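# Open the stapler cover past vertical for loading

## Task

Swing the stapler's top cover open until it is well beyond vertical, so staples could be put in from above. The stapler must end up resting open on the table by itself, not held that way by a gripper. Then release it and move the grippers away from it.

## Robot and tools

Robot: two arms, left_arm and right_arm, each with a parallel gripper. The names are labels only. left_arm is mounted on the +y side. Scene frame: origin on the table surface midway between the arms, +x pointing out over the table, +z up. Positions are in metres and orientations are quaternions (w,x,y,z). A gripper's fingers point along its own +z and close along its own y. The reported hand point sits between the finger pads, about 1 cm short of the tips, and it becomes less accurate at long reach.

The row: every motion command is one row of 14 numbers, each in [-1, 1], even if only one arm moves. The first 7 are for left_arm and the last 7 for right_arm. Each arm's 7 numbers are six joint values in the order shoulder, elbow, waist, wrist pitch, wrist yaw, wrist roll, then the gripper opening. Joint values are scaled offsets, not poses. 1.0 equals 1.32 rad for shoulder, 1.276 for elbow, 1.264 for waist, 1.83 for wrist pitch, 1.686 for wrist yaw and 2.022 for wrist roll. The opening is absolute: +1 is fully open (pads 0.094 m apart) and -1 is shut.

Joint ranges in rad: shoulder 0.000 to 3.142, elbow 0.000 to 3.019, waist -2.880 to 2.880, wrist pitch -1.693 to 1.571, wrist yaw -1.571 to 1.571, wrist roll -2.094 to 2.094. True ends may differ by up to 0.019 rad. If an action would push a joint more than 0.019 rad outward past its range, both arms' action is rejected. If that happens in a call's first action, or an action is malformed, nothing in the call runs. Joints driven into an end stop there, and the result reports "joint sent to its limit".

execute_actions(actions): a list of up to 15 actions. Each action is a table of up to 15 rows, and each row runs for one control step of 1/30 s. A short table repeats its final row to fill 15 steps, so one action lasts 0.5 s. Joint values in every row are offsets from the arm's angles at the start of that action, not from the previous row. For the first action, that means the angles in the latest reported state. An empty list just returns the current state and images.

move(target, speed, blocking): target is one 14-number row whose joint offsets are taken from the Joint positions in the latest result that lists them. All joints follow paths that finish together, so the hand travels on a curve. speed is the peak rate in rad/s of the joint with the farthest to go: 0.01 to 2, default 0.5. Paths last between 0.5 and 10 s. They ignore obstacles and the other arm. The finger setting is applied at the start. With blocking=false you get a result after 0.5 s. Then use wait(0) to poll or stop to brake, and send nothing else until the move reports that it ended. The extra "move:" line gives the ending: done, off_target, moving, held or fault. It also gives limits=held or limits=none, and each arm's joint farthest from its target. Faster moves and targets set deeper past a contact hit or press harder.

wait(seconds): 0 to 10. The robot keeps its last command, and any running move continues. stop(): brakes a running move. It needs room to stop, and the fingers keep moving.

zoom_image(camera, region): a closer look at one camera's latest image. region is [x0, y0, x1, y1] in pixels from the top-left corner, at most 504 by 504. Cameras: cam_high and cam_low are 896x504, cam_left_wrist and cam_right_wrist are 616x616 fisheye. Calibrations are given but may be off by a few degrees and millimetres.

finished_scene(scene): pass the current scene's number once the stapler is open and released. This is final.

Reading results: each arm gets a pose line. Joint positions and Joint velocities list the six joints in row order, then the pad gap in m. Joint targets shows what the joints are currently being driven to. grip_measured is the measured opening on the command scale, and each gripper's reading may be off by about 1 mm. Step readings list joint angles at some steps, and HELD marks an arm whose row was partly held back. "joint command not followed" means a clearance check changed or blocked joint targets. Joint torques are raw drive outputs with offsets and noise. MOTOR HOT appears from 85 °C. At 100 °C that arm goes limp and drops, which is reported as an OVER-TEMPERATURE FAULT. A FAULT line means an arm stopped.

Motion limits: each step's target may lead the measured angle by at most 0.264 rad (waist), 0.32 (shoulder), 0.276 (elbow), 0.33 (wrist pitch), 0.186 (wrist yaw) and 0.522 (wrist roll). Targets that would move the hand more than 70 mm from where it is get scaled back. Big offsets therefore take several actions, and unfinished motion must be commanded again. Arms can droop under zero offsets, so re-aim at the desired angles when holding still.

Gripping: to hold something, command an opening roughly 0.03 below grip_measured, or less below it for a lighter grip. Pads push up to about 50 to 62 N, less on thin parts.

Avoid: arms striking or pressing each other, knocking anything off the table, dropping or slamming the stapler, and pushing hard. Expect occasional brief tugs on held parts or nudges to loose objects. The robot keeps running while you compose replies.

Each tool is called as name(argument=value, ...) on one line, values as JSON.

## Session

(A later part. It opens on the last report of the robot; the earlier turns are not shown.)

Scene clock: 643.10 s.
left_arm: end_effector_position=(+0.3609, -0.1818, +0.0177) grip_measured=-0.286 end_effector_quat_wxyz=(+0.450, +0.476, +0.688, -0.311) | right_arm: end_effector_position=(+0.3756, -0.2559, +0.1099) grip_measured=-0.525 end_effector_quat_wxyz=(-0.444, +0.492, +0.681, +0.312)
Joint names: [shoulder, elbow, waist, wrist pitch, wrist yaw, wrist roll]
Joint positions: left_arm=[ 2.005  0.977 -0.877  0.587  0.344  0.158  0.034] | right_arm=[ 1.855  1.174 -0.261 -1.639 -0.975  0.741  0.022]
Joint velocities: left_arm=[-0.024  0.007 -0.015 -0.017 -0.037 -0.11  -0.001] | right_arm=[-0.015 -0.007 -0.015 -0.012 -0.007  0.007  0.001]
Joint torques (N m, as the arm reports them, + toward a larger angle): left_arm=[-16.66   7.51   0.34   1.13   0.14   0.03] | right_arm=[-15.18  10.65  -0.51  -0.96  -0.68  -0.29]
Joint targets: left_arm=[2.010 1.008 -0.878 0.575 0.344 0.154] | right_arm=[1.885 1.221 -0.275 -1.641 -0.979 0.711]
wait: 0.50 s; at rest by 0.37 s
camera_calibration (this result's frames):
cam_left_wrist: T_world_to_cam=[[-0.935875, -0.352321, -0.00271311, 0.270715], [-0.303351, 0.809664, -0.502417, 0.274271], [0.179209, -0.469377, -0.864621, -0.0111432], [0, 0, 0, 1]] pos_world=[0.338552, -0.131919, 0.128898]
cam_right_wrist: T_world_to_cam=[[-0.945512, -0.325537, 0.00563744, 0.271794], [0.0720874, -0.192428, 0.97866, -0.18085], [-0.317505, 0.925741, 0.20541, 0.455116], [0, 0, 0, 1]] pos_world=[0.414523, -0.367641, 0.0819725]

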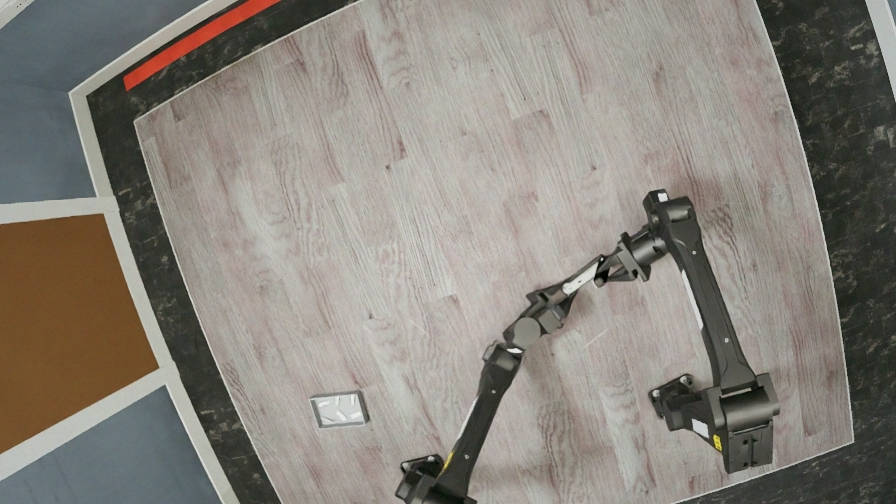

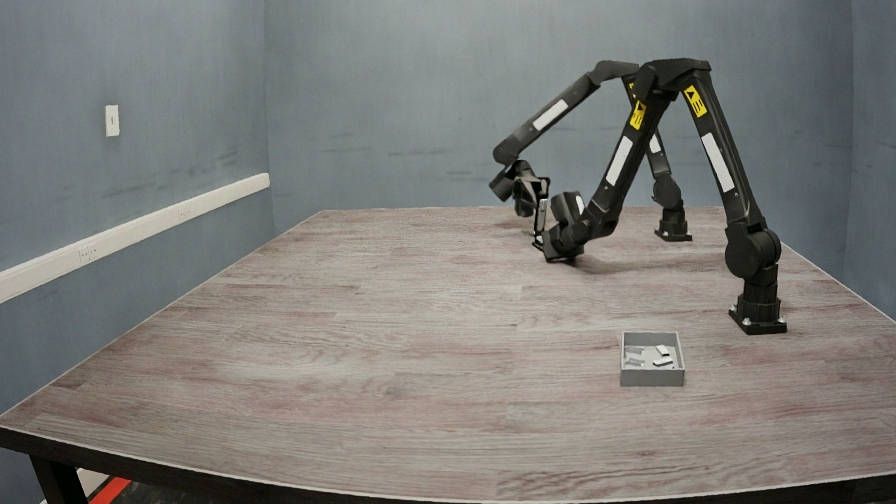

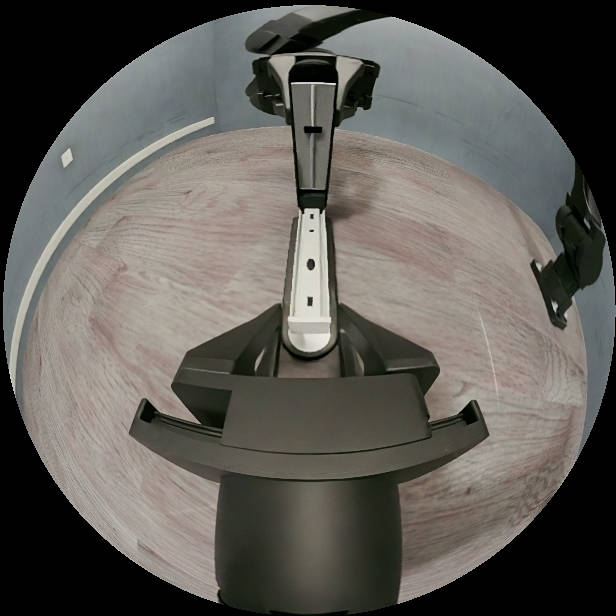

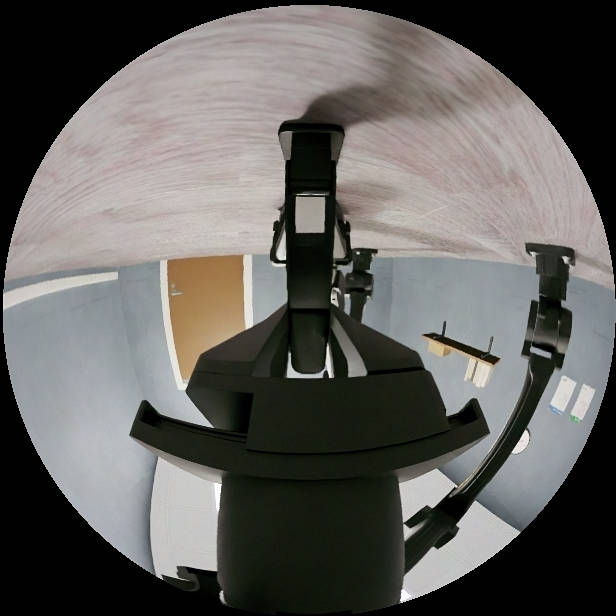

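execute_actions(actions=[[[0.0038,0.0243,-0.0008,-0.0066,0,-0.002,-0.315,0.015,0.0368,-0.0111,-0.001,-0.0024,-0.013,-0.53],[0.0038,0.0243,-0.0008,-0.0066,0,-0.002,-0.315,0.01,0.0375,-0.012,-0.0012,-0.0013,-0.013,-0.525],[0.0038,0.0243,-0.0008,-0.0066,0,-0.002,-0.315,0.0076,0.0387,-0.0135,-0.0016,0.0004,-0.013,-0.525],[0.0038,0.0243,-0.0008,-0.0066,0,-0.002,-0.315,0.0076,0.0403,-0.0157,-0.0021,0.0029,-0.013,-0.525],[0.0038,0.0243,-0.0008,-0.0066,0,-0.002,-0.315,0.0076,0.0421,-0.0181,-0.0027,0.0058,-0.013,-0.525],[0.0038,0.0243,-0.0008,-0.0066,0,-0.002,-0.315,0.0076,0.0442,-0.0209,-0.0033,0.009,-0.013,-0.525],[0.0038,0.0243,-0.0008,-0.0066,0,-0.002,-0.315,0.0076,0.0463,-0.0236,-0.004,0.0122,-0.013,-0.525],[0.0038,0.0243,-0.0008,-0.0066,0,-0.002,-0.315,0.0076,0.0484,-0.0264,-0.0046,0.0154,-0.013,-0.525],[0.0038,0.0243,-0.0008,-0.0066,0,-0.002,-0.315,0.0076,0.0505,-0.0291,-0.0052,0.0186,-0.013,-0.525],[0.0038,0.0243,-0.0008,-0.0066,0,-0.002,-0.315,0.0076,0.0526,-0.0318,-0.0059,0.0218,-0.013,-0.525],[0.0038,0.0243,-0.0008,-0.0066,0,-0.002,-0.315,0.0076,0.0547,-0.0346,-0.0065,0.025,-0.013,-0.525],[0.0038,0.0243,-0.0008,-0.0066,0,-0.002,-0.315,0.0076,0.0565,-0.037,-0.0071,0.0279,-0.013,-0.525],[0.0038,0.0243,-0.0008,-0.0066,0,-0.002,-0.315,0.0076,0.0581,-0.0392,-0.0076,0.0304,-0.013,-0.525],[0.0038,0.0243,-0.0008,-0.0066,0,-0.002,-0.315,0.0076,0.0593,-0.0407,-0.008,0.0321,-0.013,-0.525],[0.0038,0.0243,-0.0008,-0.0066,0,-0.002,-0.315,0.0076,0.06,-0.0416,-0.0082,0.0332,-0.013,-0.525]]])

wait(seconds=0.4)

Scene clock: 682.70 s.
left_arm: end_effector_position=(+0.3610, -0.1817, +0.0177) grip_measured=-0.286 end_effector_quat_wxyz=(+0.450, +0.476, +0.689, -0.311) | right_arm: end_effector_position=(+0.3809, -0.2706, +0.1126) grip_measured=-0.518 end_effector_quat_wxyz=(-0.435, +0.497, +0.688, +0.300)
Joint names: [shoulder, elbow, waist, wrist pitch, wrist yaw, wrist roll]
Joint positions: left_arm=[ 2.005  0.977 -0.877  0.587  0.343  0.158  0.034] | right_arm=[ 1.855  1.201 -0.287 -1.659 -0.93   0.741  0.023]
Joint velocities: left_arm=[-0.015 -0.002 -0.005 -0.002 -0.022  0.022  0.   ] | right_arm=[-0.024  0.056 -0.132 -0.046  0.154 -0.007 -0.001]
Joint torques (N m, as the arm reports them, + toward a larger angle): left_arm=[-16.82   7.48   0.42   1.15   0.12   0.03] | right_arm=[-17.13  10.61  -1.    -0.62  -0.17  -0.25]
Joint targets: left_arm=[2.010 1.008 -0.878 0.575 0.343 0.153] | right_arm=[1.865 1.251 -0.314 -1.654 -0.919 0.715]
Step readings (joint positions):
0: left_arm=[2.005 0.977 -0.877 0.587 0.344 0.158] | right_arm=[1.855 1.174 -0.261 -1.639 -0.975 0.741]
1: left_arm=[2.005 0.977 -0.877 0.587 0.343 0.158] | right_arm=[1.855 1.174 -0.261 -1.639 -0.975 0.741]
2: left_arm=[2.005 0.977 -0.877 0.587 0.343 0.158] | right_arm=[1.855 1.174 -0.261 -1.639 -0.975 0.741]
4: left_arm=[2.005 0.977 -0.877 0.587 0.343 0.158] | right_arm=[1.855 1.175 -0.262 -1.640 -0.974 0.741]
8: left_arm=[2.005 0.977 -0.877 0.587 0.343 0.158] | right_arm=[1.855 1.181 -0.265 -1.645 -0.963 0.741]
15: Joint positions above
camera_calibration (this result's frames):
cam_left_wrist: T_world_to_cam=[[-0.935631, -0.352966, -0.00301581, 0.270644], [-0.303788, 0.809564, -0.502313, 0.274392], [0.179741, -0.469064, -0.864681, -0.0112898], [0, 0, 0, 1]] pos_world=[0.338609, -0.131905, 0.128885]
cam_right_wrist: T_world_to_cam=[[-0.944005, -0.329692, 0.0125548, 0.269451], [0.0687053, -0.15922, 0.984849, -0.177127], [-0.322698, 0.930566, 0.172956, 0.476782], [0, 0, 0, 1]] pos_world=[0.42039, -0.383043, 0.0885977]

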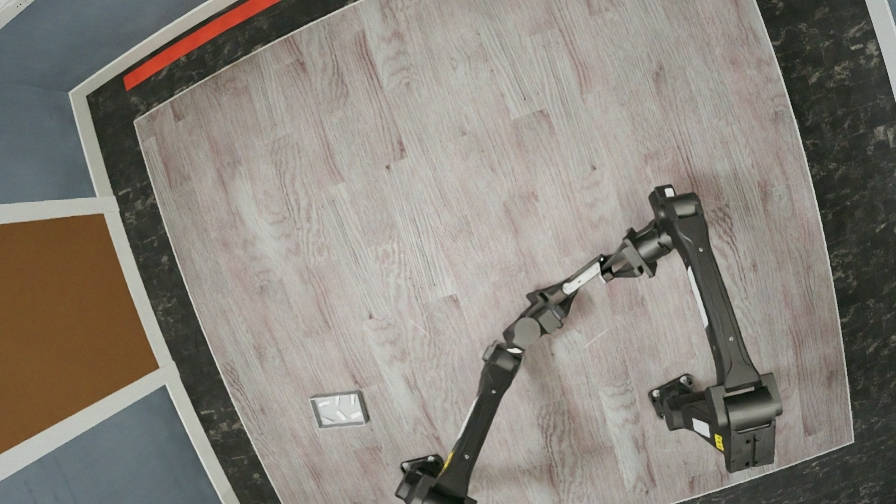

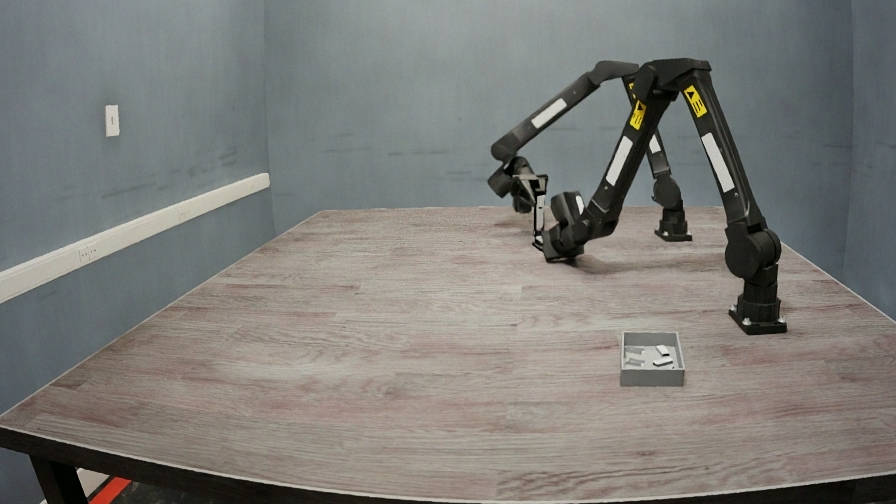

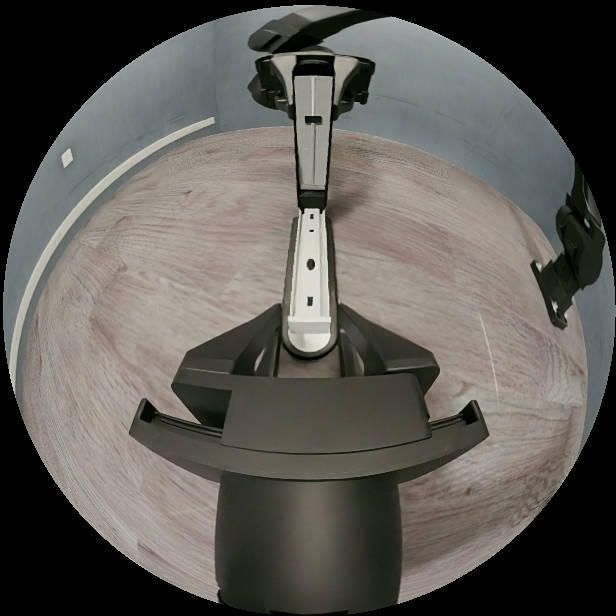

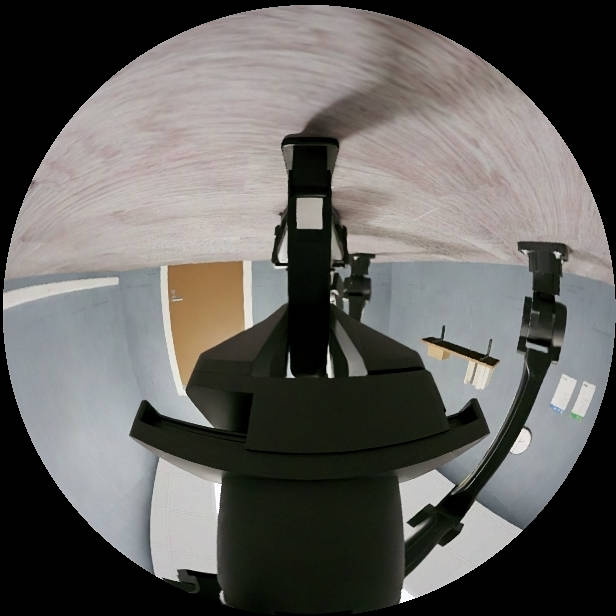

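Scene clock: 683.10 s.
left_arm: end_effector_position=(+0.3611, -0.1817, +0.0176) grip_measured=-0.286 end_effector_quat_wxyz=(+0.450, +0.476, +0.689, -0.311) | right_arm: end_effector_position=(+0.3822, -0.2750, +0.1128) grip_measured=-0.518 end_effector_quat_wxyz=(-0.433, +0.500, +0.687, +0.301)
Joint names: [shoulder, elbow, waist, wrist pitch, wrist yaw, wrist roll]
Joint positions: left_arm=[ 2.005  0.977 -0.877  0.587  0.342  0.158  0.034] | right_arm=[ 1.855  1.204 -0.297 -1.66  -0.926  0.741  0.023]
Joint velocities: left_arm=[-0.005  0.002  0.005 -0.002  0.022 -0.037 -0.001] | right_arm=[-0.015  0.017  0.005 -0.012  0.037  0.037  0.   ]
Joint torques (N m, as the arm reports them, + toward a larger angle): left_arm=[-16.7    7.49   0.36   1.16   0.19   0.02] | right_arm=[-17.18  10.71  -0.76  -0.69  -0.18  -0.25]
Joint targets: left_arm=[2.010 1.008 -0.878 0.575 0.344 0.153] | right_arm=[1.865 1.251 -0.314 -1.654 -0.919 0.715]
wait: 0.40 s; at rest by 0.27 s
camera_calibration (this result's frames):
cam_left_wrist: T_world_to_cam=[[-0.935509, -0.353288, -0.00316719, 0.270609], [-0.304007, 0.809514, -0.502261, 0.274453], [0.180007, -0.468907, -0.86471, -0.0113631], [0, 0, 0, 1]] pos_world=[0.338638, -0.131899, 0.128878]
cam_right_wrist: T_world_to_cam=[[-0.946336, -0.322952, 0.0122291, 0.272075], [0.0661187, -0.156429, 0.985474, -0.176502], [-0.316348, 0.933398, 0.169388, 0.480016], [0, 0, 0, 1]] pos_world=[0.420997, -0.387789, 0.089302]

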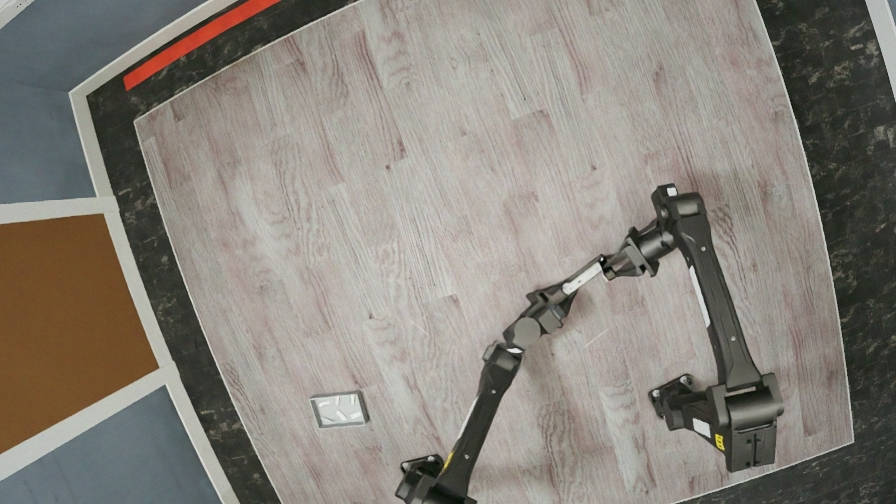

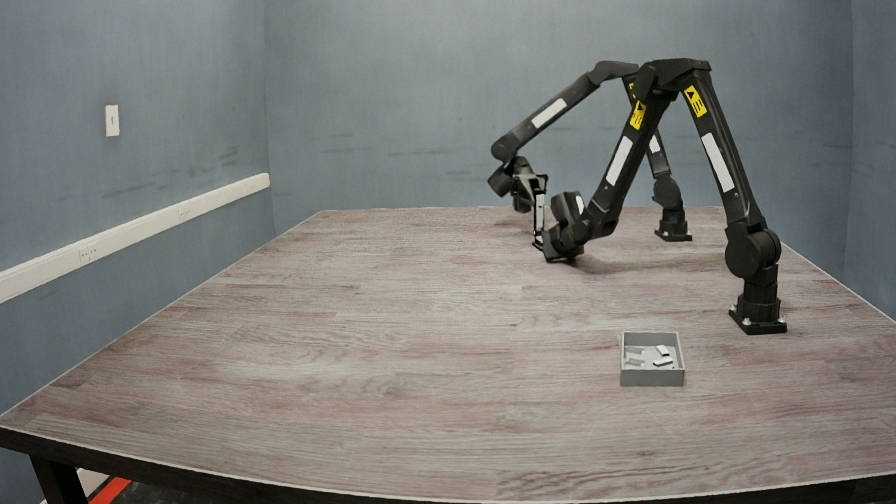

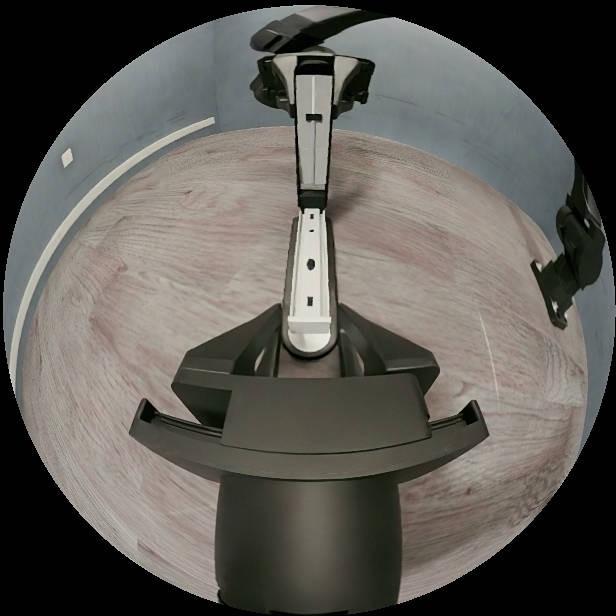

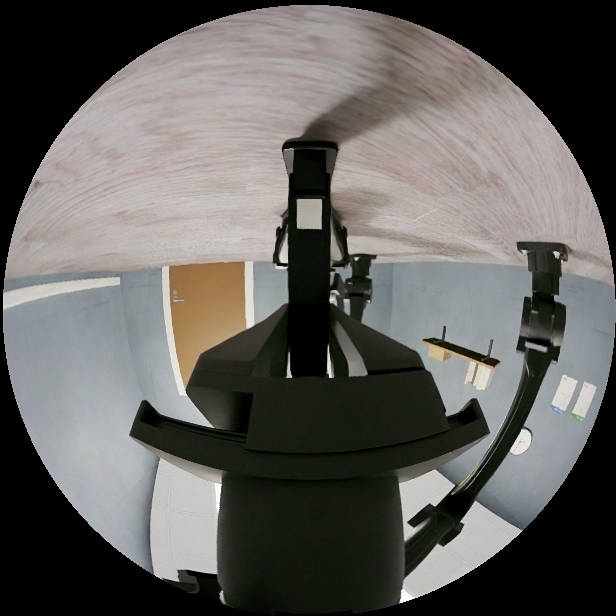

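execute_actions(actions=[[[0.0038,0.0243,-0.0008,-0.0066,0.001,-0.002,-0.315,0.0123,0.0372,-0.0141,0.0035,0.005,-0.0129,-0.525],[0.0038,0.0243,-0.0008,-0.0066,0.001,-0.002,-0.315,0.0126,0.0381,-0.0156,0.004,0.0065,-0.0129,-0.525],[0.0038,0.0243,-0.0008,-0.0066,0.001,-0.002,-0.315,0.013,0.0393,-0.0177,0.0047,0.0088,-0.0129,-0.525],[0.0038,0.0243,-0.0008,-0.0066,0.001,-0.002,-0.315,0.0136,0.0409,-0.0203,0.0056,0.0116,-0.0129,-0.525],[0.0038,0.0243,-0.0008,-0.0066,0.001,-0.002,-0.315,0.0141,0.0425,-0.023,0.0065,0.0145,-0.0129,-0.525],[0.0038,0.0243,-0.0008,-0.0066,0.001,-0.002,-0.315,0.0147,0.044,-0.0256,0.0074,0.0173,-0.0129,-0.525],[0.0038,0.0243,-0.0008,-0.0066,0.001,-0.002,-0.315,0.0152,0.0456,-0.0283,0.0083,0.0201,-0.0129,-0.525],[0.0038,0.0243,-0.0008,-0.0066,0.001,-0.002,-0.315,0.0158,0.0471,-0.0309,0.0091,0.0229,-0.0129,-0.525],[0.0038,0.0243,-0.0008,-0.0066,0.001,-0.002,-0.315,0.0164,0.0487,-0.0336,0.01,0.0258,-0.0129,-0.525],[0.0038,0.0243,-0.0008,-0.0066,0.001,-0.002,-0.315,0.0169,0.0502,-0.0362,0.0109,0.0286,-0.0129,-0.525],[0.0038,0.0243,-0.0008,-0.0066,0.001,-0.002,-0.315,0.0175,0.0518,-0.0389,0.0118,0.0314,-0.0129,-0.525],[0.0038,0.0243,-0.0008,-0.0066,0.001,-0.002,-0.315,0.018,0.0533,-0.0415,0.0127,0.0342,-0.0129,-0.525],[0.0038,0.0243,-0.0008,-0.0066,0.001,-0.002,-0.315,0.0186,0.0549,-0.0441,0.0135,0.037,-0.0129,-0.525],[0.0038,0.0243,-0.0008,-0.0066,0.001,-0.002,-0.315,0.0191,0.0565,-0.0468,0.0144,0.0399,-0.0129,-0.525],[0.0038,0.0243,-0.0008,-0.0066,0.001,-0.002,-0.315,0.0197,0.058,-0.0494,0.0153,0.0427,-0.0129,-0.525]],[[0.0038,0.0243,-0.0008,-0.0066,0.001,-0.002,-0.315,0.0184,0.042,-0.0224,0.0097,0.0124,-0.0129,-0.525],[0.0038,0.0243,-0.0008,-0.0066,0.001,-0.002,-0.315,0.0194,0.0432,-0.0243,0.0108,0.0148,-0.0129,-0.525],[0.0038,0.0243,-0.0008,-0.0066,0.001,-0.002,-0.315,0.0204,0.0443,-0.0261,0.0118,0.0171,-0.0129,-0.525],[0.0038,0.0243,-0.0008,-0.0066,0.001,-0.002,-0.315,0.0214,0.0455,-0.0279,0.0128,0.0194,-0.0129,-0.525],[0.0038,0.0243,-0.0008,-0.0066,0.001,-0.002,-0.315,0.0224,0.0467,-0.0297,0.0139,0.0217,-0.0129,-0.525],[0.0038,0.0243,-0.0008,-0.0066,0.001,-0.002,-0.315,0.0234,0.0479,-0.0316,0.0149,0.024,-0.0129,-0.525],[0.0038,0.0243,-0.0008,-0.0066,0.001,-0.002,-0.315,0.0244,0.0491,-0.0334,0.0159,0.0264,-0.0129,-0.525],[0.0038,0.0243,-0.0008,-0.0066,0.001,-0.002,-0.315,0.0254,0.0503,-0.0352,0.017,0.0287,-0.0129,-0.525],[0.0038,0.0243,-0.0008,-0.0066,0.001,-0.002,-0.315,0.0264,0.0514,-0.037,0.018,0.031,-0.0129,-0.525],[0.0038,0.0243,-0.0008,-0.0066,0.001,-0.002,-0.315,0.0274,0.0526,-0.0389,0.019,0.0333,-0.0129,-0.525],[0.0038,0.0243,-0.0008,-0.0066,0.001,-0.002,-0.315,0.0284,0.0538,-0.0407,0.0201,0.0357,-0.0129,-0.525],[0.0038,0.0243,-0.0008,-0.0066,0.001,-0.002,-0.315,0.0294,0.055,-0.0425,0.0211,0.038,-0.0129,-0.525],[0.0038,0.0243,-0.0008,-0.0066,0.001,-0.002,-0.315,0.0302,0.0559,-0.044,0.022,0.0399,-0.0129,-0.525],[0.0038,0.0243,-0.0008,-0.0066,0.001,-0.002,-0.315,0.0307,0.0566,-0.045,0.0225,0.0412,-0.0129,-0.525],[0.0038,0.0243,-0.0008,-0.0066,0.001,-0.002,-0.315,0.031,0.0569,-0.0455,0.0228,0.0418,-0.0129,-0.525]]])

wait(seconds=0.4)

Scene clock: 713.47 s.
left_arm: end_effector_position=(+0.3611, -0.1817, +0.0176) grip_measured=-0.286 end_effector_quat_wxyz=(+0.451, +0.478, +0.687, -0.309) | right_arm: end_effector_position=(+0.3946, -0.3159, +0.1032) grip_measured=-0.518 end_effector_quat_wxyz=(-0.393, +0.510, +0.714, +0.277)
Joint names: [shoulder, elbow, waist, wrist pitch, wrist yaw, wrist roll]
Joint positions: left_arm=[ 2.005  0.977 -0.877  0.587  0.342  0.164  0.034] | right_arm=[ 1.864  1.25  -0.363 -1.632 -0.809  0.741  0.023]
Joint velocities: left_arm=[ 0.005  0.007 -0.005  0.022 -0.007 -0.037  0.   ] | right_arm=[ 0.034  0.002 -0.073  0.037  0.066 -0.022 -0.   ]
Joint torques (N m, as the arm reports them, + toward a larger angle): left_arm=[-16.71   7.48   0.67   1.13   0.2   -0.01] | right_arm=[-16.23  11.42  -1.74  -0.3   -0.1   -0.25]
Joint targets: left_arm=[2.010 1.008 -0.878 0.575 0.344 0.156] | right_arm=[1.896 1.301 -0.389 -1.612 -0.798 0.715]
Step readings (joint positions; steps 1 to 15: 1st action; 16 to 30: 2nd action):
0: left_arm=[2.005 0.977 -0.877 0.587 0.342 0.158] | right_arm=[1.855 1.204 -0.297 -1.660 -0.926 0.741]
1: left_arm=[2.005 0.977 -0.877 0.587 0.342 0.158] | right_arm=[1.855 1.204 -0.297 -1.660 -0.926 0.741]
2: left_arm=[2.005 0.977 -0.877 0.587 0.342 0.158] | right_arm=[1.855 1.205 -0.297 -1.660 -0.926 0.741]
4: left_arm=[2.005 0.977 -0.877 0.587 0.342 0.158] | right_arm=[1.855 1.206 -0.297 -1.660 -0.922 0.741]
8: left_arm=[2.005 0.977 -0.877 0.587 0.342 0.158] | right_arm=[1.855 1.214 -0.303 -1.661 -0.906 0.741]
15: left_arm=[2.005 0.977 -0.877 0.587 0.342 0.160] | right_arm=[1.855 1.229 -0.331 -1.654 -0.868 0.741]
16: left_arm=[2.005 0.977 -0.877 0.587 0.342 0.161] | right_arm=[1.855 1.231 -0.335 -1.653 -0.863 0.741]
17: left_arm=[2.005 0.977 -0.877 0.587 0.342 0.162] | right_arm=[1.855 1.232 -0.338 -1.651 -0.857 0.741]
19: left_arm=[2.005 0.977 -0.877 0.587 0.342 0.164] | right_arm=[1.855 1.235 -0.342 -1.648 -0.848 0.741]
23: left_arm=[2.005 0.977 -0.877 0.587 0.342 0.164] | right_arm=[1.856 1.240 -0.348 -1.643 -0.833 0.741]
30: Joint positions above
camera_calibration (this result's frames):
cam_left_wrist: T_world_to_cam=[[-0.936321, -0.351014, -0.00960596, 0.271494], [-0.299036, 0.811415, -0.502179, 0.272993], [0.184066, -0.467328, -0.864711, -0.0125483], [0, 0, 0, 1]] pos_world=[0.33815, -0.132077, 0.128848]
cam_right_wrist: T_world_to_cam=[[-0.94326, -0.332054, -0.00111846, 0.267988], [0.0193278, -0.058266, 0.998114, -0.126022], [-0.331493, 0.941459, 0.0613778, 0.543425], [0, 0, 0, 1]] pos_world=[0.43536, -0.429968, 0.0927299]

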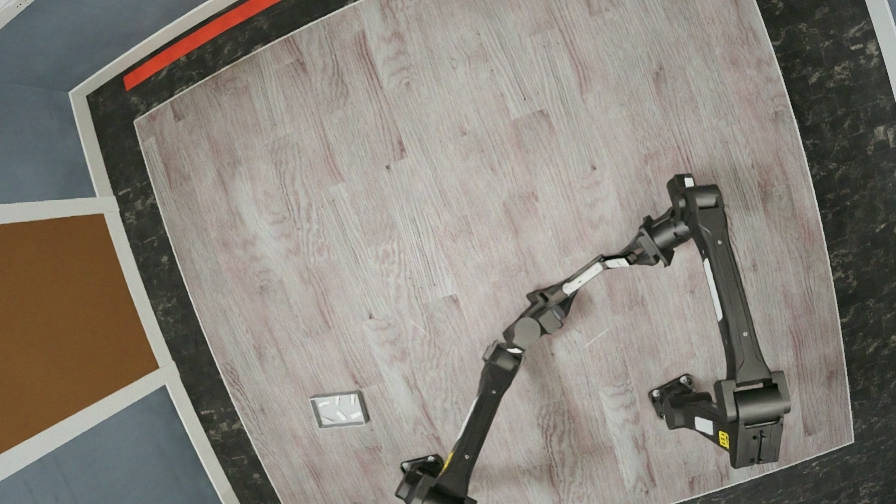

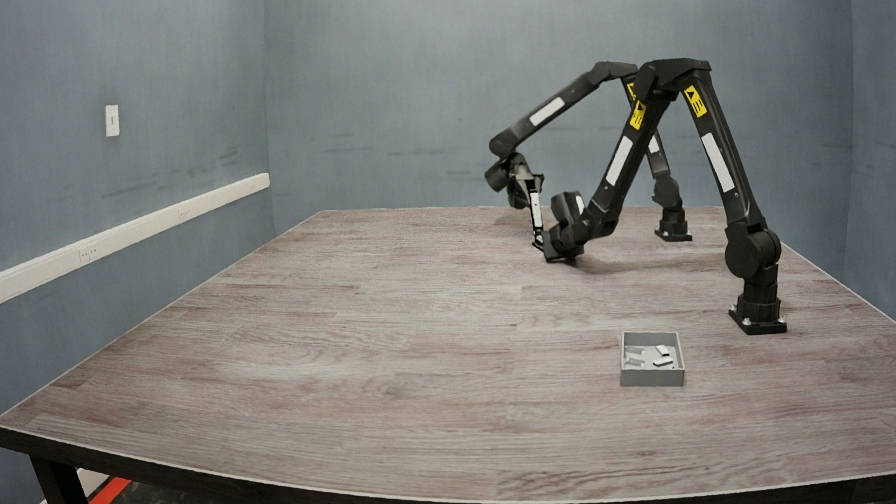

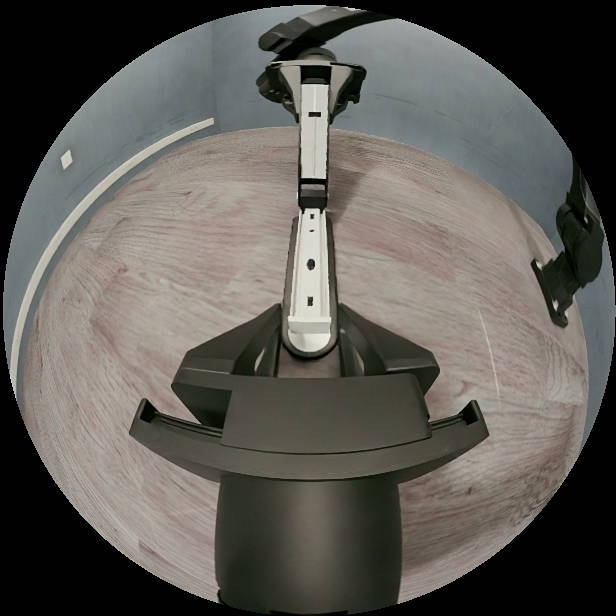

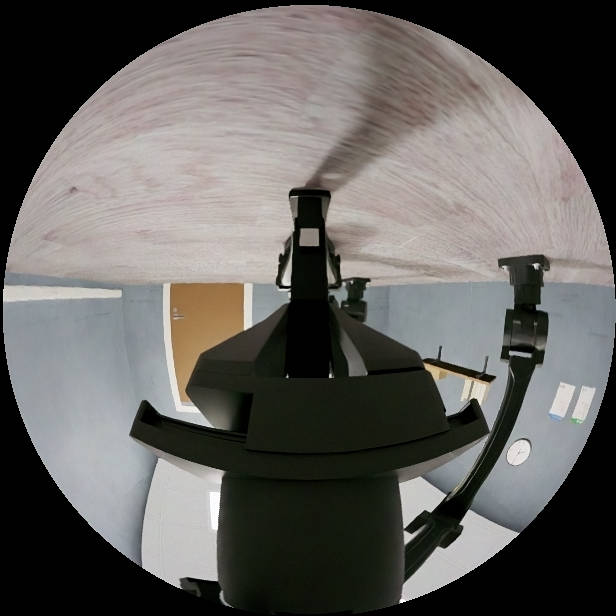

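Scene clock: 713.87 s.
left_arm: end_effector_position=(+0.3611, -0.1817, +0.0176) grip_measured=-0.286 end_effector_quat_wxyz=(+0.451, +0.479, +0.687, -0.309) | right_arm: end_effector_position=(+0.3954, -0.3184, +0.1018) grip_measured=-0.518 end_effector_quat_wxyz=(-0.391, +0.511, +0.713, +0.277)
Joint names: [shoulder, elbow, waist, wrist pitch, wrist yaw, wrist roll]
Joint positions: left_arm=[ 2.005  0.977 -0.877  0.587  0.342  0.165  0.034] | right_arm=[ 1.867  1.252 -0.368 -1.63  -0.806  0.741  0.023]
Joint velocities: left_arm=[-0.015  0.002 -0.015  0.002 -0.007  0.007  0.   ] | right_arm=[-0.015  0.012 -0.015  0.007  0.007 -0.051 -0.002]
Joint torques (N m, as the arm reports them, + toward a larger angle): left_arm=[-17.     7.48   0.53   1.14   0.2   -0.02] | right_arm=[-16.19  11.3   -1.07  -0.2   -0.1   -0.25]
Joint targets: left_arm=[2.010 1.008 -0.878 0.575 0.344 0.156] | right_arm=[1.896 1.302 -0.389 -1.612 -0.798 0.715]
wait: 0.40 s; at rest by 0.23 s
camera_calibration (this result's frames):
cam_left_wrist: T_world_to_cam=[[-0.936372, -0.350869, -0.00995525, 0.271544], [-0.298748, 0.811523, -0.502176, 0.272908], [0.184277, -0.467249, -0.864708, -0.0126102], [0, 0, 0, 1]] pos_world=[0.338121, -0.132087, 0.128847]
cam_right_wrist: T_world_to_cam=[[-0.944346, -0.328951, -0.00102781, 0.269342], [0.018441, -0.0560592, 0.998257, -0.123737], [-0.328435, 0.942682, 0.0590055, 0.545514], [0, 0, 0, 1]] pos_world=[0.4358, -0.432582, 0.0916102]

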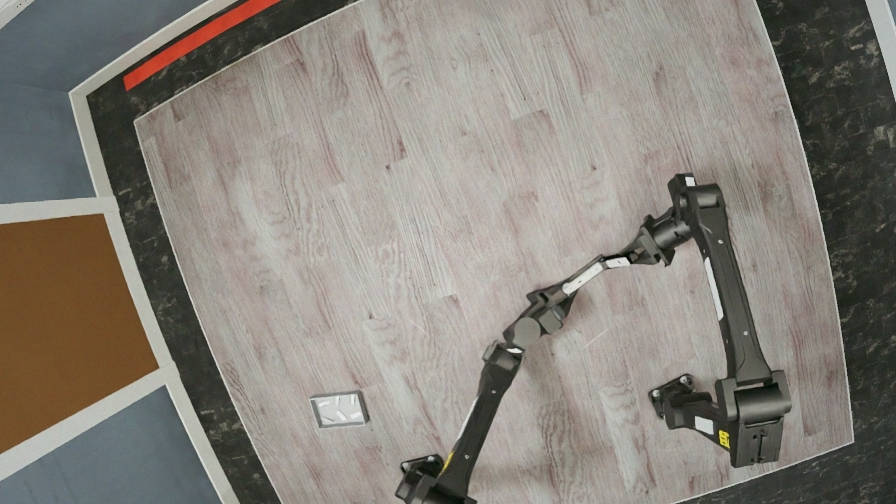

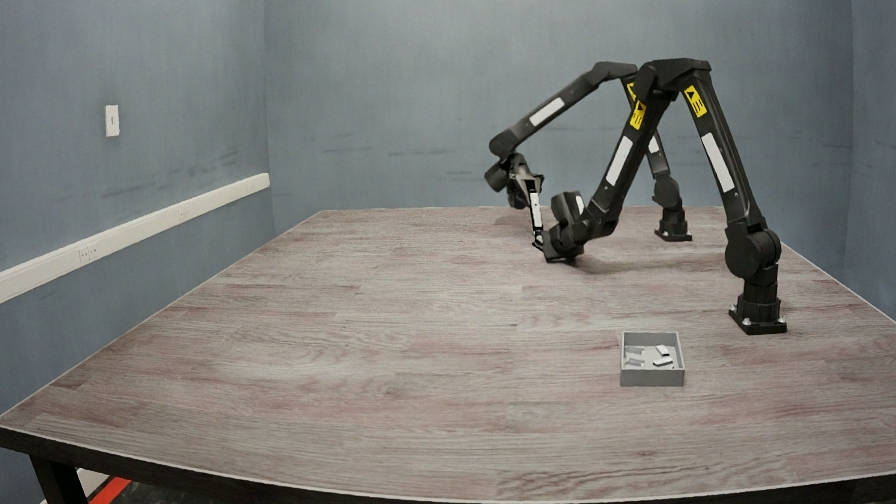

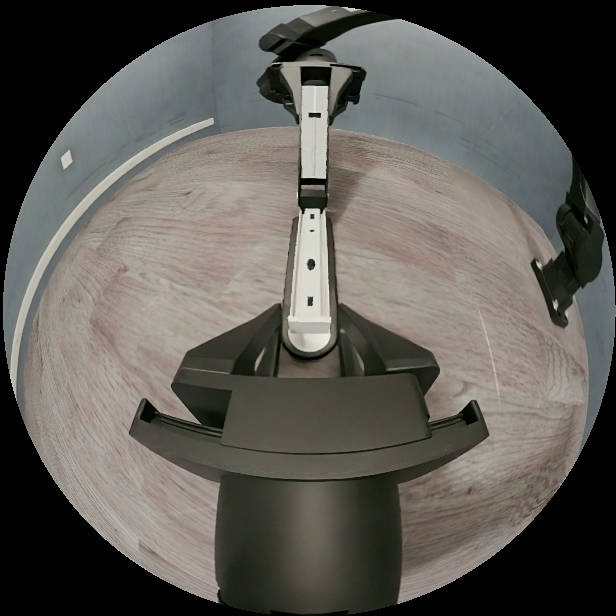

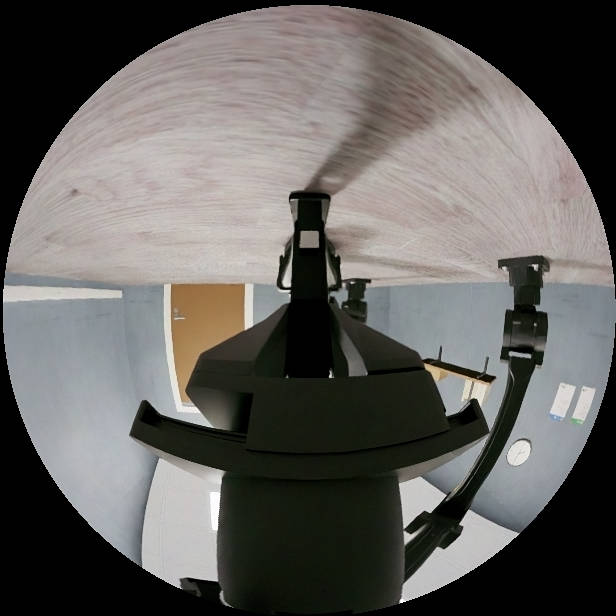

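execute_actions(actions=[[[0.0038,0.0243,-0.0008,-0.0066,0.001,-0.003,-0.315,0.0221,0.034,-0.0171,0.0113,0.0061,-0.003,-0.525],[0.0038,0.0243,-0.0008,-0.0066,0.001,-0.003,-0.315,0.0224,0.029,-0.0178,0.0139,0.0083,0.004,-0.525],[0.0038,0.0243,-0.0008,-0.0066,0.001,-0.003,-0.315,0.0227,0.0235,-0.0189,0.0174,0.0115,0.0113,-0.525],[0.0038,0.0243,-0.0008,-0.0066,0.001,-0.003,-0.315,0.0231,0.0235,-0.0201,0.0215,0.0151,0.0133,-0.525],[0.0038,0.0243,-0.0008,-0.0066,0.001,-0.003,-0.315,0.0236,0.0235,-0.0214,0.0261,0.0191,0.0156,-0.525],[0.0038,0.0243,-0.0008,-0.0066,0.001,-0.003,-0.315,0.024,0.0235,-0.0228,0.0307,0.0232,0.0179,-0.525],[0.0038,0.0243,-0.0008,-0.0066,0.001,-0.003,-0.315,0.0245,0.0235,-0.0241,0.0353,0.0273,0.0203,-0.525],[0.0038,0.0243,-0.0008,-0.0066,0.001,-0.003,-0.315,0.0249,0.0235,-0.0255,0.0398,0.0313,0.0226,-0.525],[0.0038,0.0243,-0.0008,-0.0066,0.001,-0.003,-0.315,0.0253,0.0235,-0.0268,0.0444,0.0354,0.0249,-0.525],[0.0038,0.0243,-0.0008,-0.0066,0.001,-0.003,-0.315,0.0258,0.0235,-0.0282,0.049,0.0394,0.0272,-0.525],[0.0038,0.0243,-0.0008,-0.0066,0.001,-0.003,-0.315,0.0262,0.0235,-0.0294,0.0531,0.043,0.0292,-0.525],[0.0038,0.0243,-0.0008,-0.0066,0.001,-0.003,-0.315,0.0265,0.0235,-0.0304,0.0566,0.0462,0.031,-0.525],[0.0038,0.0243,-0.0008,-0.0066,0.001,-0.003,-0.315,0.0268,0.0235,-0.0312,0.0592,0.0484,0.0323,-0.525],[0.0038,0.0243,-0.0008,-0.0066,0.001,-0.003,-0.315,0.0269,0.0235,-0.0316,0.0607,0.0498,0.0331,-0.525]]])

wait(seconds=0.4)

Scene clock: 736.93 s.
left_arm: end_effector_position=(+0.3611, -0.1817, +0.0176) grip_measured=-0.286 end_effector_quat_wxyz=(+0.451, +0.479, +0.687, -0.309) | right_arm: end_effector_position=(+0.4024, -0.3379, +0.0846) grip_measured=-0.518 end_effector_quat_wxyz=(-0.357, +0.529, +0.727, +0.252)
Joint names: [shoulder, elbow, waist, wrist pitch, wrist yaw, wrist roll]
Joint positions: left_arm=[ 2.005  0.977 -0.877  0.587  0.342  0.167  0.034] | right_arm=[ 1.867  1.252 -0.389 -1.544 -0.732  0.8    0.023]
Joint velocities: left_arm=[-0.005  0.002 -0.005 -0.027 -0.037  0.007  0.   ] | right_arm=[ 0.015 -0.002  0.005  0.085  0.154  0.066 -0.   ]
Joint torques (N m, as the arm reports them, + toward a larger angle): left_arm=[-16.97   7.47   0.68   1.12   0.21   0.  ] | right_arm=[-15.77   9.76  -0.77  -0.09  -0.13  -0.01]
Joint targets: left_arm=[2.010 1.008 -0.878 0.575 0.344 0.159] | right_arm=[1.902 1.282 -0.408 -1.519 -0.722 0.808]
Step readings (joint positions):
0: left_arm=[2.005 0.977 -0.877 0.587 0.342 0.165] | right_arm=[1.867 1.252 -0.368 -1.630 -0.806 0.741]
1: left_arm=[2.005 0.977 -0.877 0.587 0.342 0.165] | right_arm=[1.867 1.252 -0.368 -1.629 -0.806 0.742]
2: left_arm=[2.005 0.977 -0.877 0.587 0.342 0.165] | right_arm=[1.867 1.252 -0.368 -1.628 -0.805 0.744]
4: left_arm=[2.005 0.977 -0.877 0.587 0.342 0.165] | right_arm=[1.867 1.252 -0.369 -1.622 -0.799 0.753]
8: left_arm=[2.005 0.977 -0.877 0.587 0.342 0.166] | right_arm=[1.867 1.252 -0.380 -1.593 -0.775 0.771]
15: Joint positions above
camera_calibration (this result's frames):
cam_left_wrist: T_world_to_cam=[[-0.936623, -0.350144, -0.0117017, 0.271797], [-0.297305, 0.812062, -0.502161, 0.272485], [0.185331, -0.466856, -0.864695, -0.0129198], [0, 0, 0, 1]] pos_world=[0.337977, -0.132138, 0.12884]
cam_right_wrist: T_world_to_cam=[[-0.948199, -0.317638, 0.00498576, 0.274311], [-0.00699005, 0.0365519, 0.999307, -0.0663704], [-0.3176, 0.947507, -0.0368788, 0.572591], [0, 0, 0, 1]] pos_world=[0.441492, -0.452977, 0.0860733]

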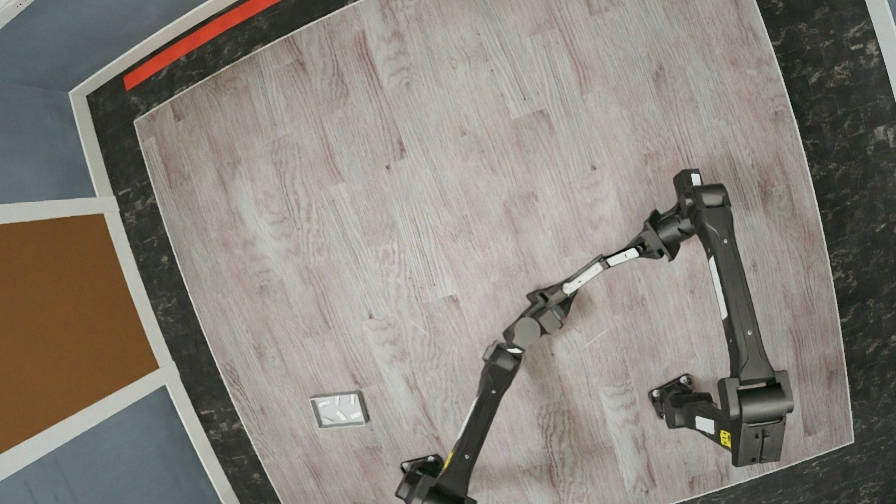

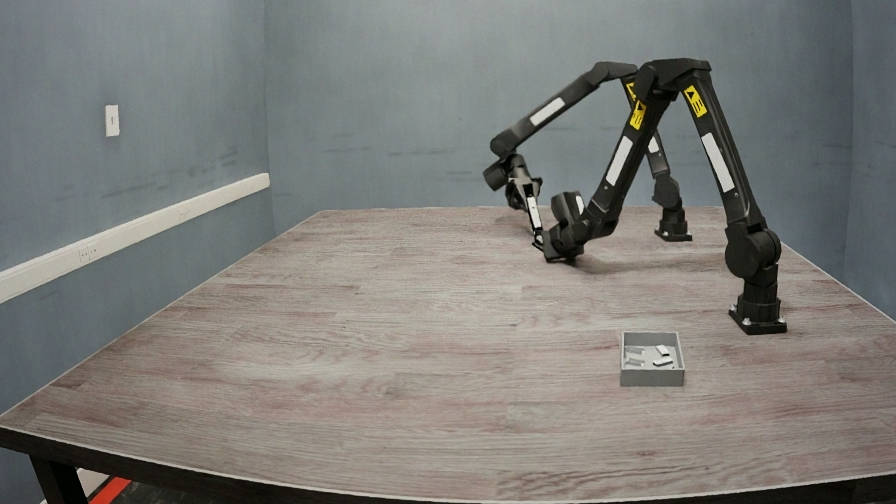

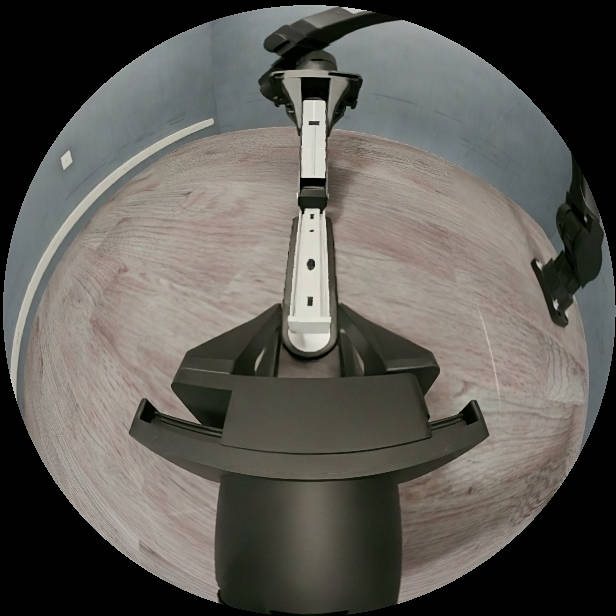

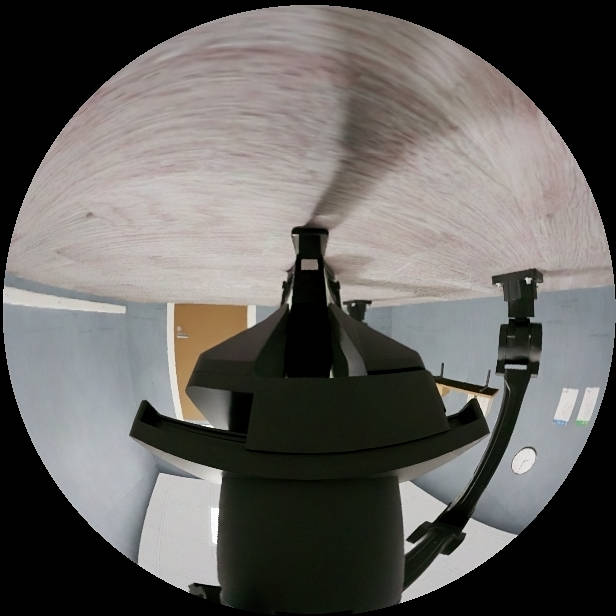

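Scene clock: 737.33 s.
left_arm: end_effector_position=(+0.3611, -0.1817, +0.0176) grip_measured=-0.286 end_effector_quat_wxyz=(+0.451, +0.479, +0.687, -0.309) | right_arm: end_effector_position=(+0.4028, -0.3385, +0.0837) grip_measured=-0.518 end_effector_quat_wxyz=(-0.355, +0.531, +0.727, +0.250)
Joint names: [shoulder, elbow, waist, wrist pitch, wrist yaw, wrist roll]
Joint positions: left_arm=[ 2.005  0.977 -0.877  0.587  0.342  0.167  0.034] | right_arm=[ 1.867  1.252 -0.389 -1.54  -0.729  0.806  0.023]
Joint velocities: left_arm=[-0.005 -0.002 -0.015  0.012 -0.095  0.007  0.001] | right_arm=[-0.015  0.002 -0.015  0.007 -0.007  0.037  0.   ]
Joint torques (N m, as the arm reports them, + toward a larger angle): left_arm=[-16.83   7.48   0.65   1.18   0.22   0.  ] | right_arm=[-15.72   9.7   -0.84   0.06  -0.19   0.05]
Joint targets: left_arm=[2.010 1.008 -0.878 0.575 0.344 0.159] | right_arm=[1.903 1.282 -0.408 -1.519 -0.723 0.808]
wait: 0.40 s; at rest by 0.27 s
camera_calibration (this result's frames):
cam_left_wrist: T_world_to_cam=[[-0.936623, -0.350144, -0.0117017, 0.271797], [-0.297305, 0.812062, -0.502161, 0.272485], [0.185331, -0.466856, -0.864695, -0.0129198], [0, 0, 0, 1]] pos_world=[0.337977, -0.132138, 0.12884]
cam_right_wrist: T_world_to_cam=[[-0.948902, -0.315481, 0.0075473, 0.275289], [-0.00579654, 0.0413371, 0.999128, -0.0642855], [-0.315518, 0.948031, -0.0410535, 0.572989], [0, 0, 0, 1]] pos_world=[0.441638, -0.453705, 0.085675]

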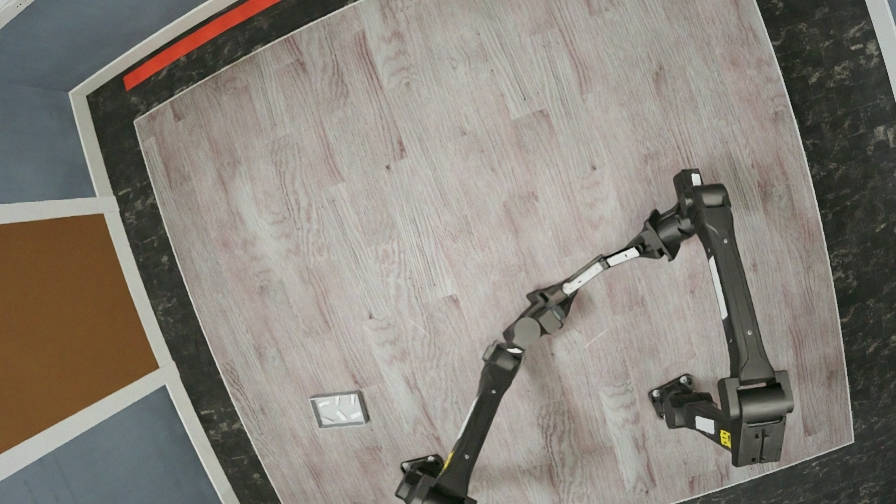

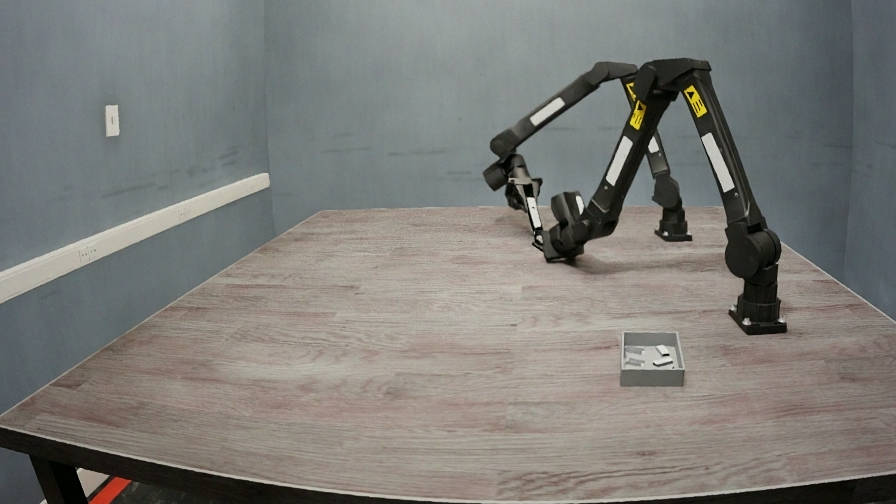

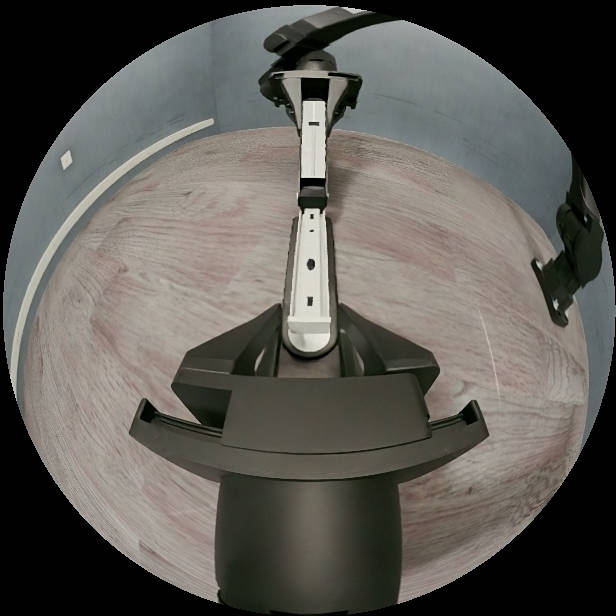

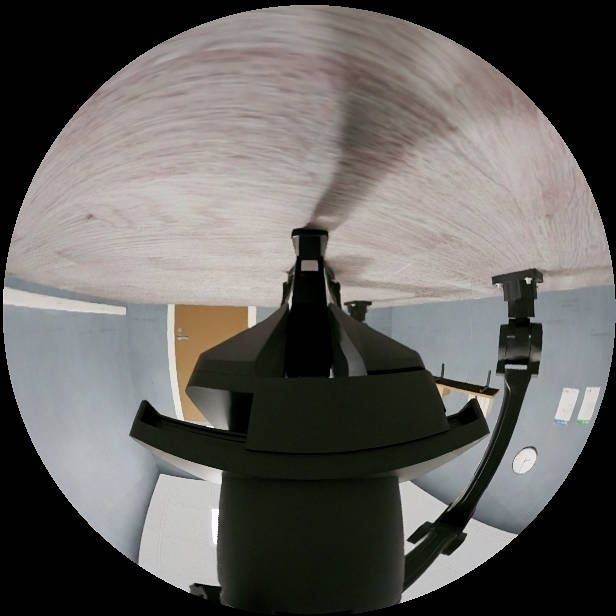

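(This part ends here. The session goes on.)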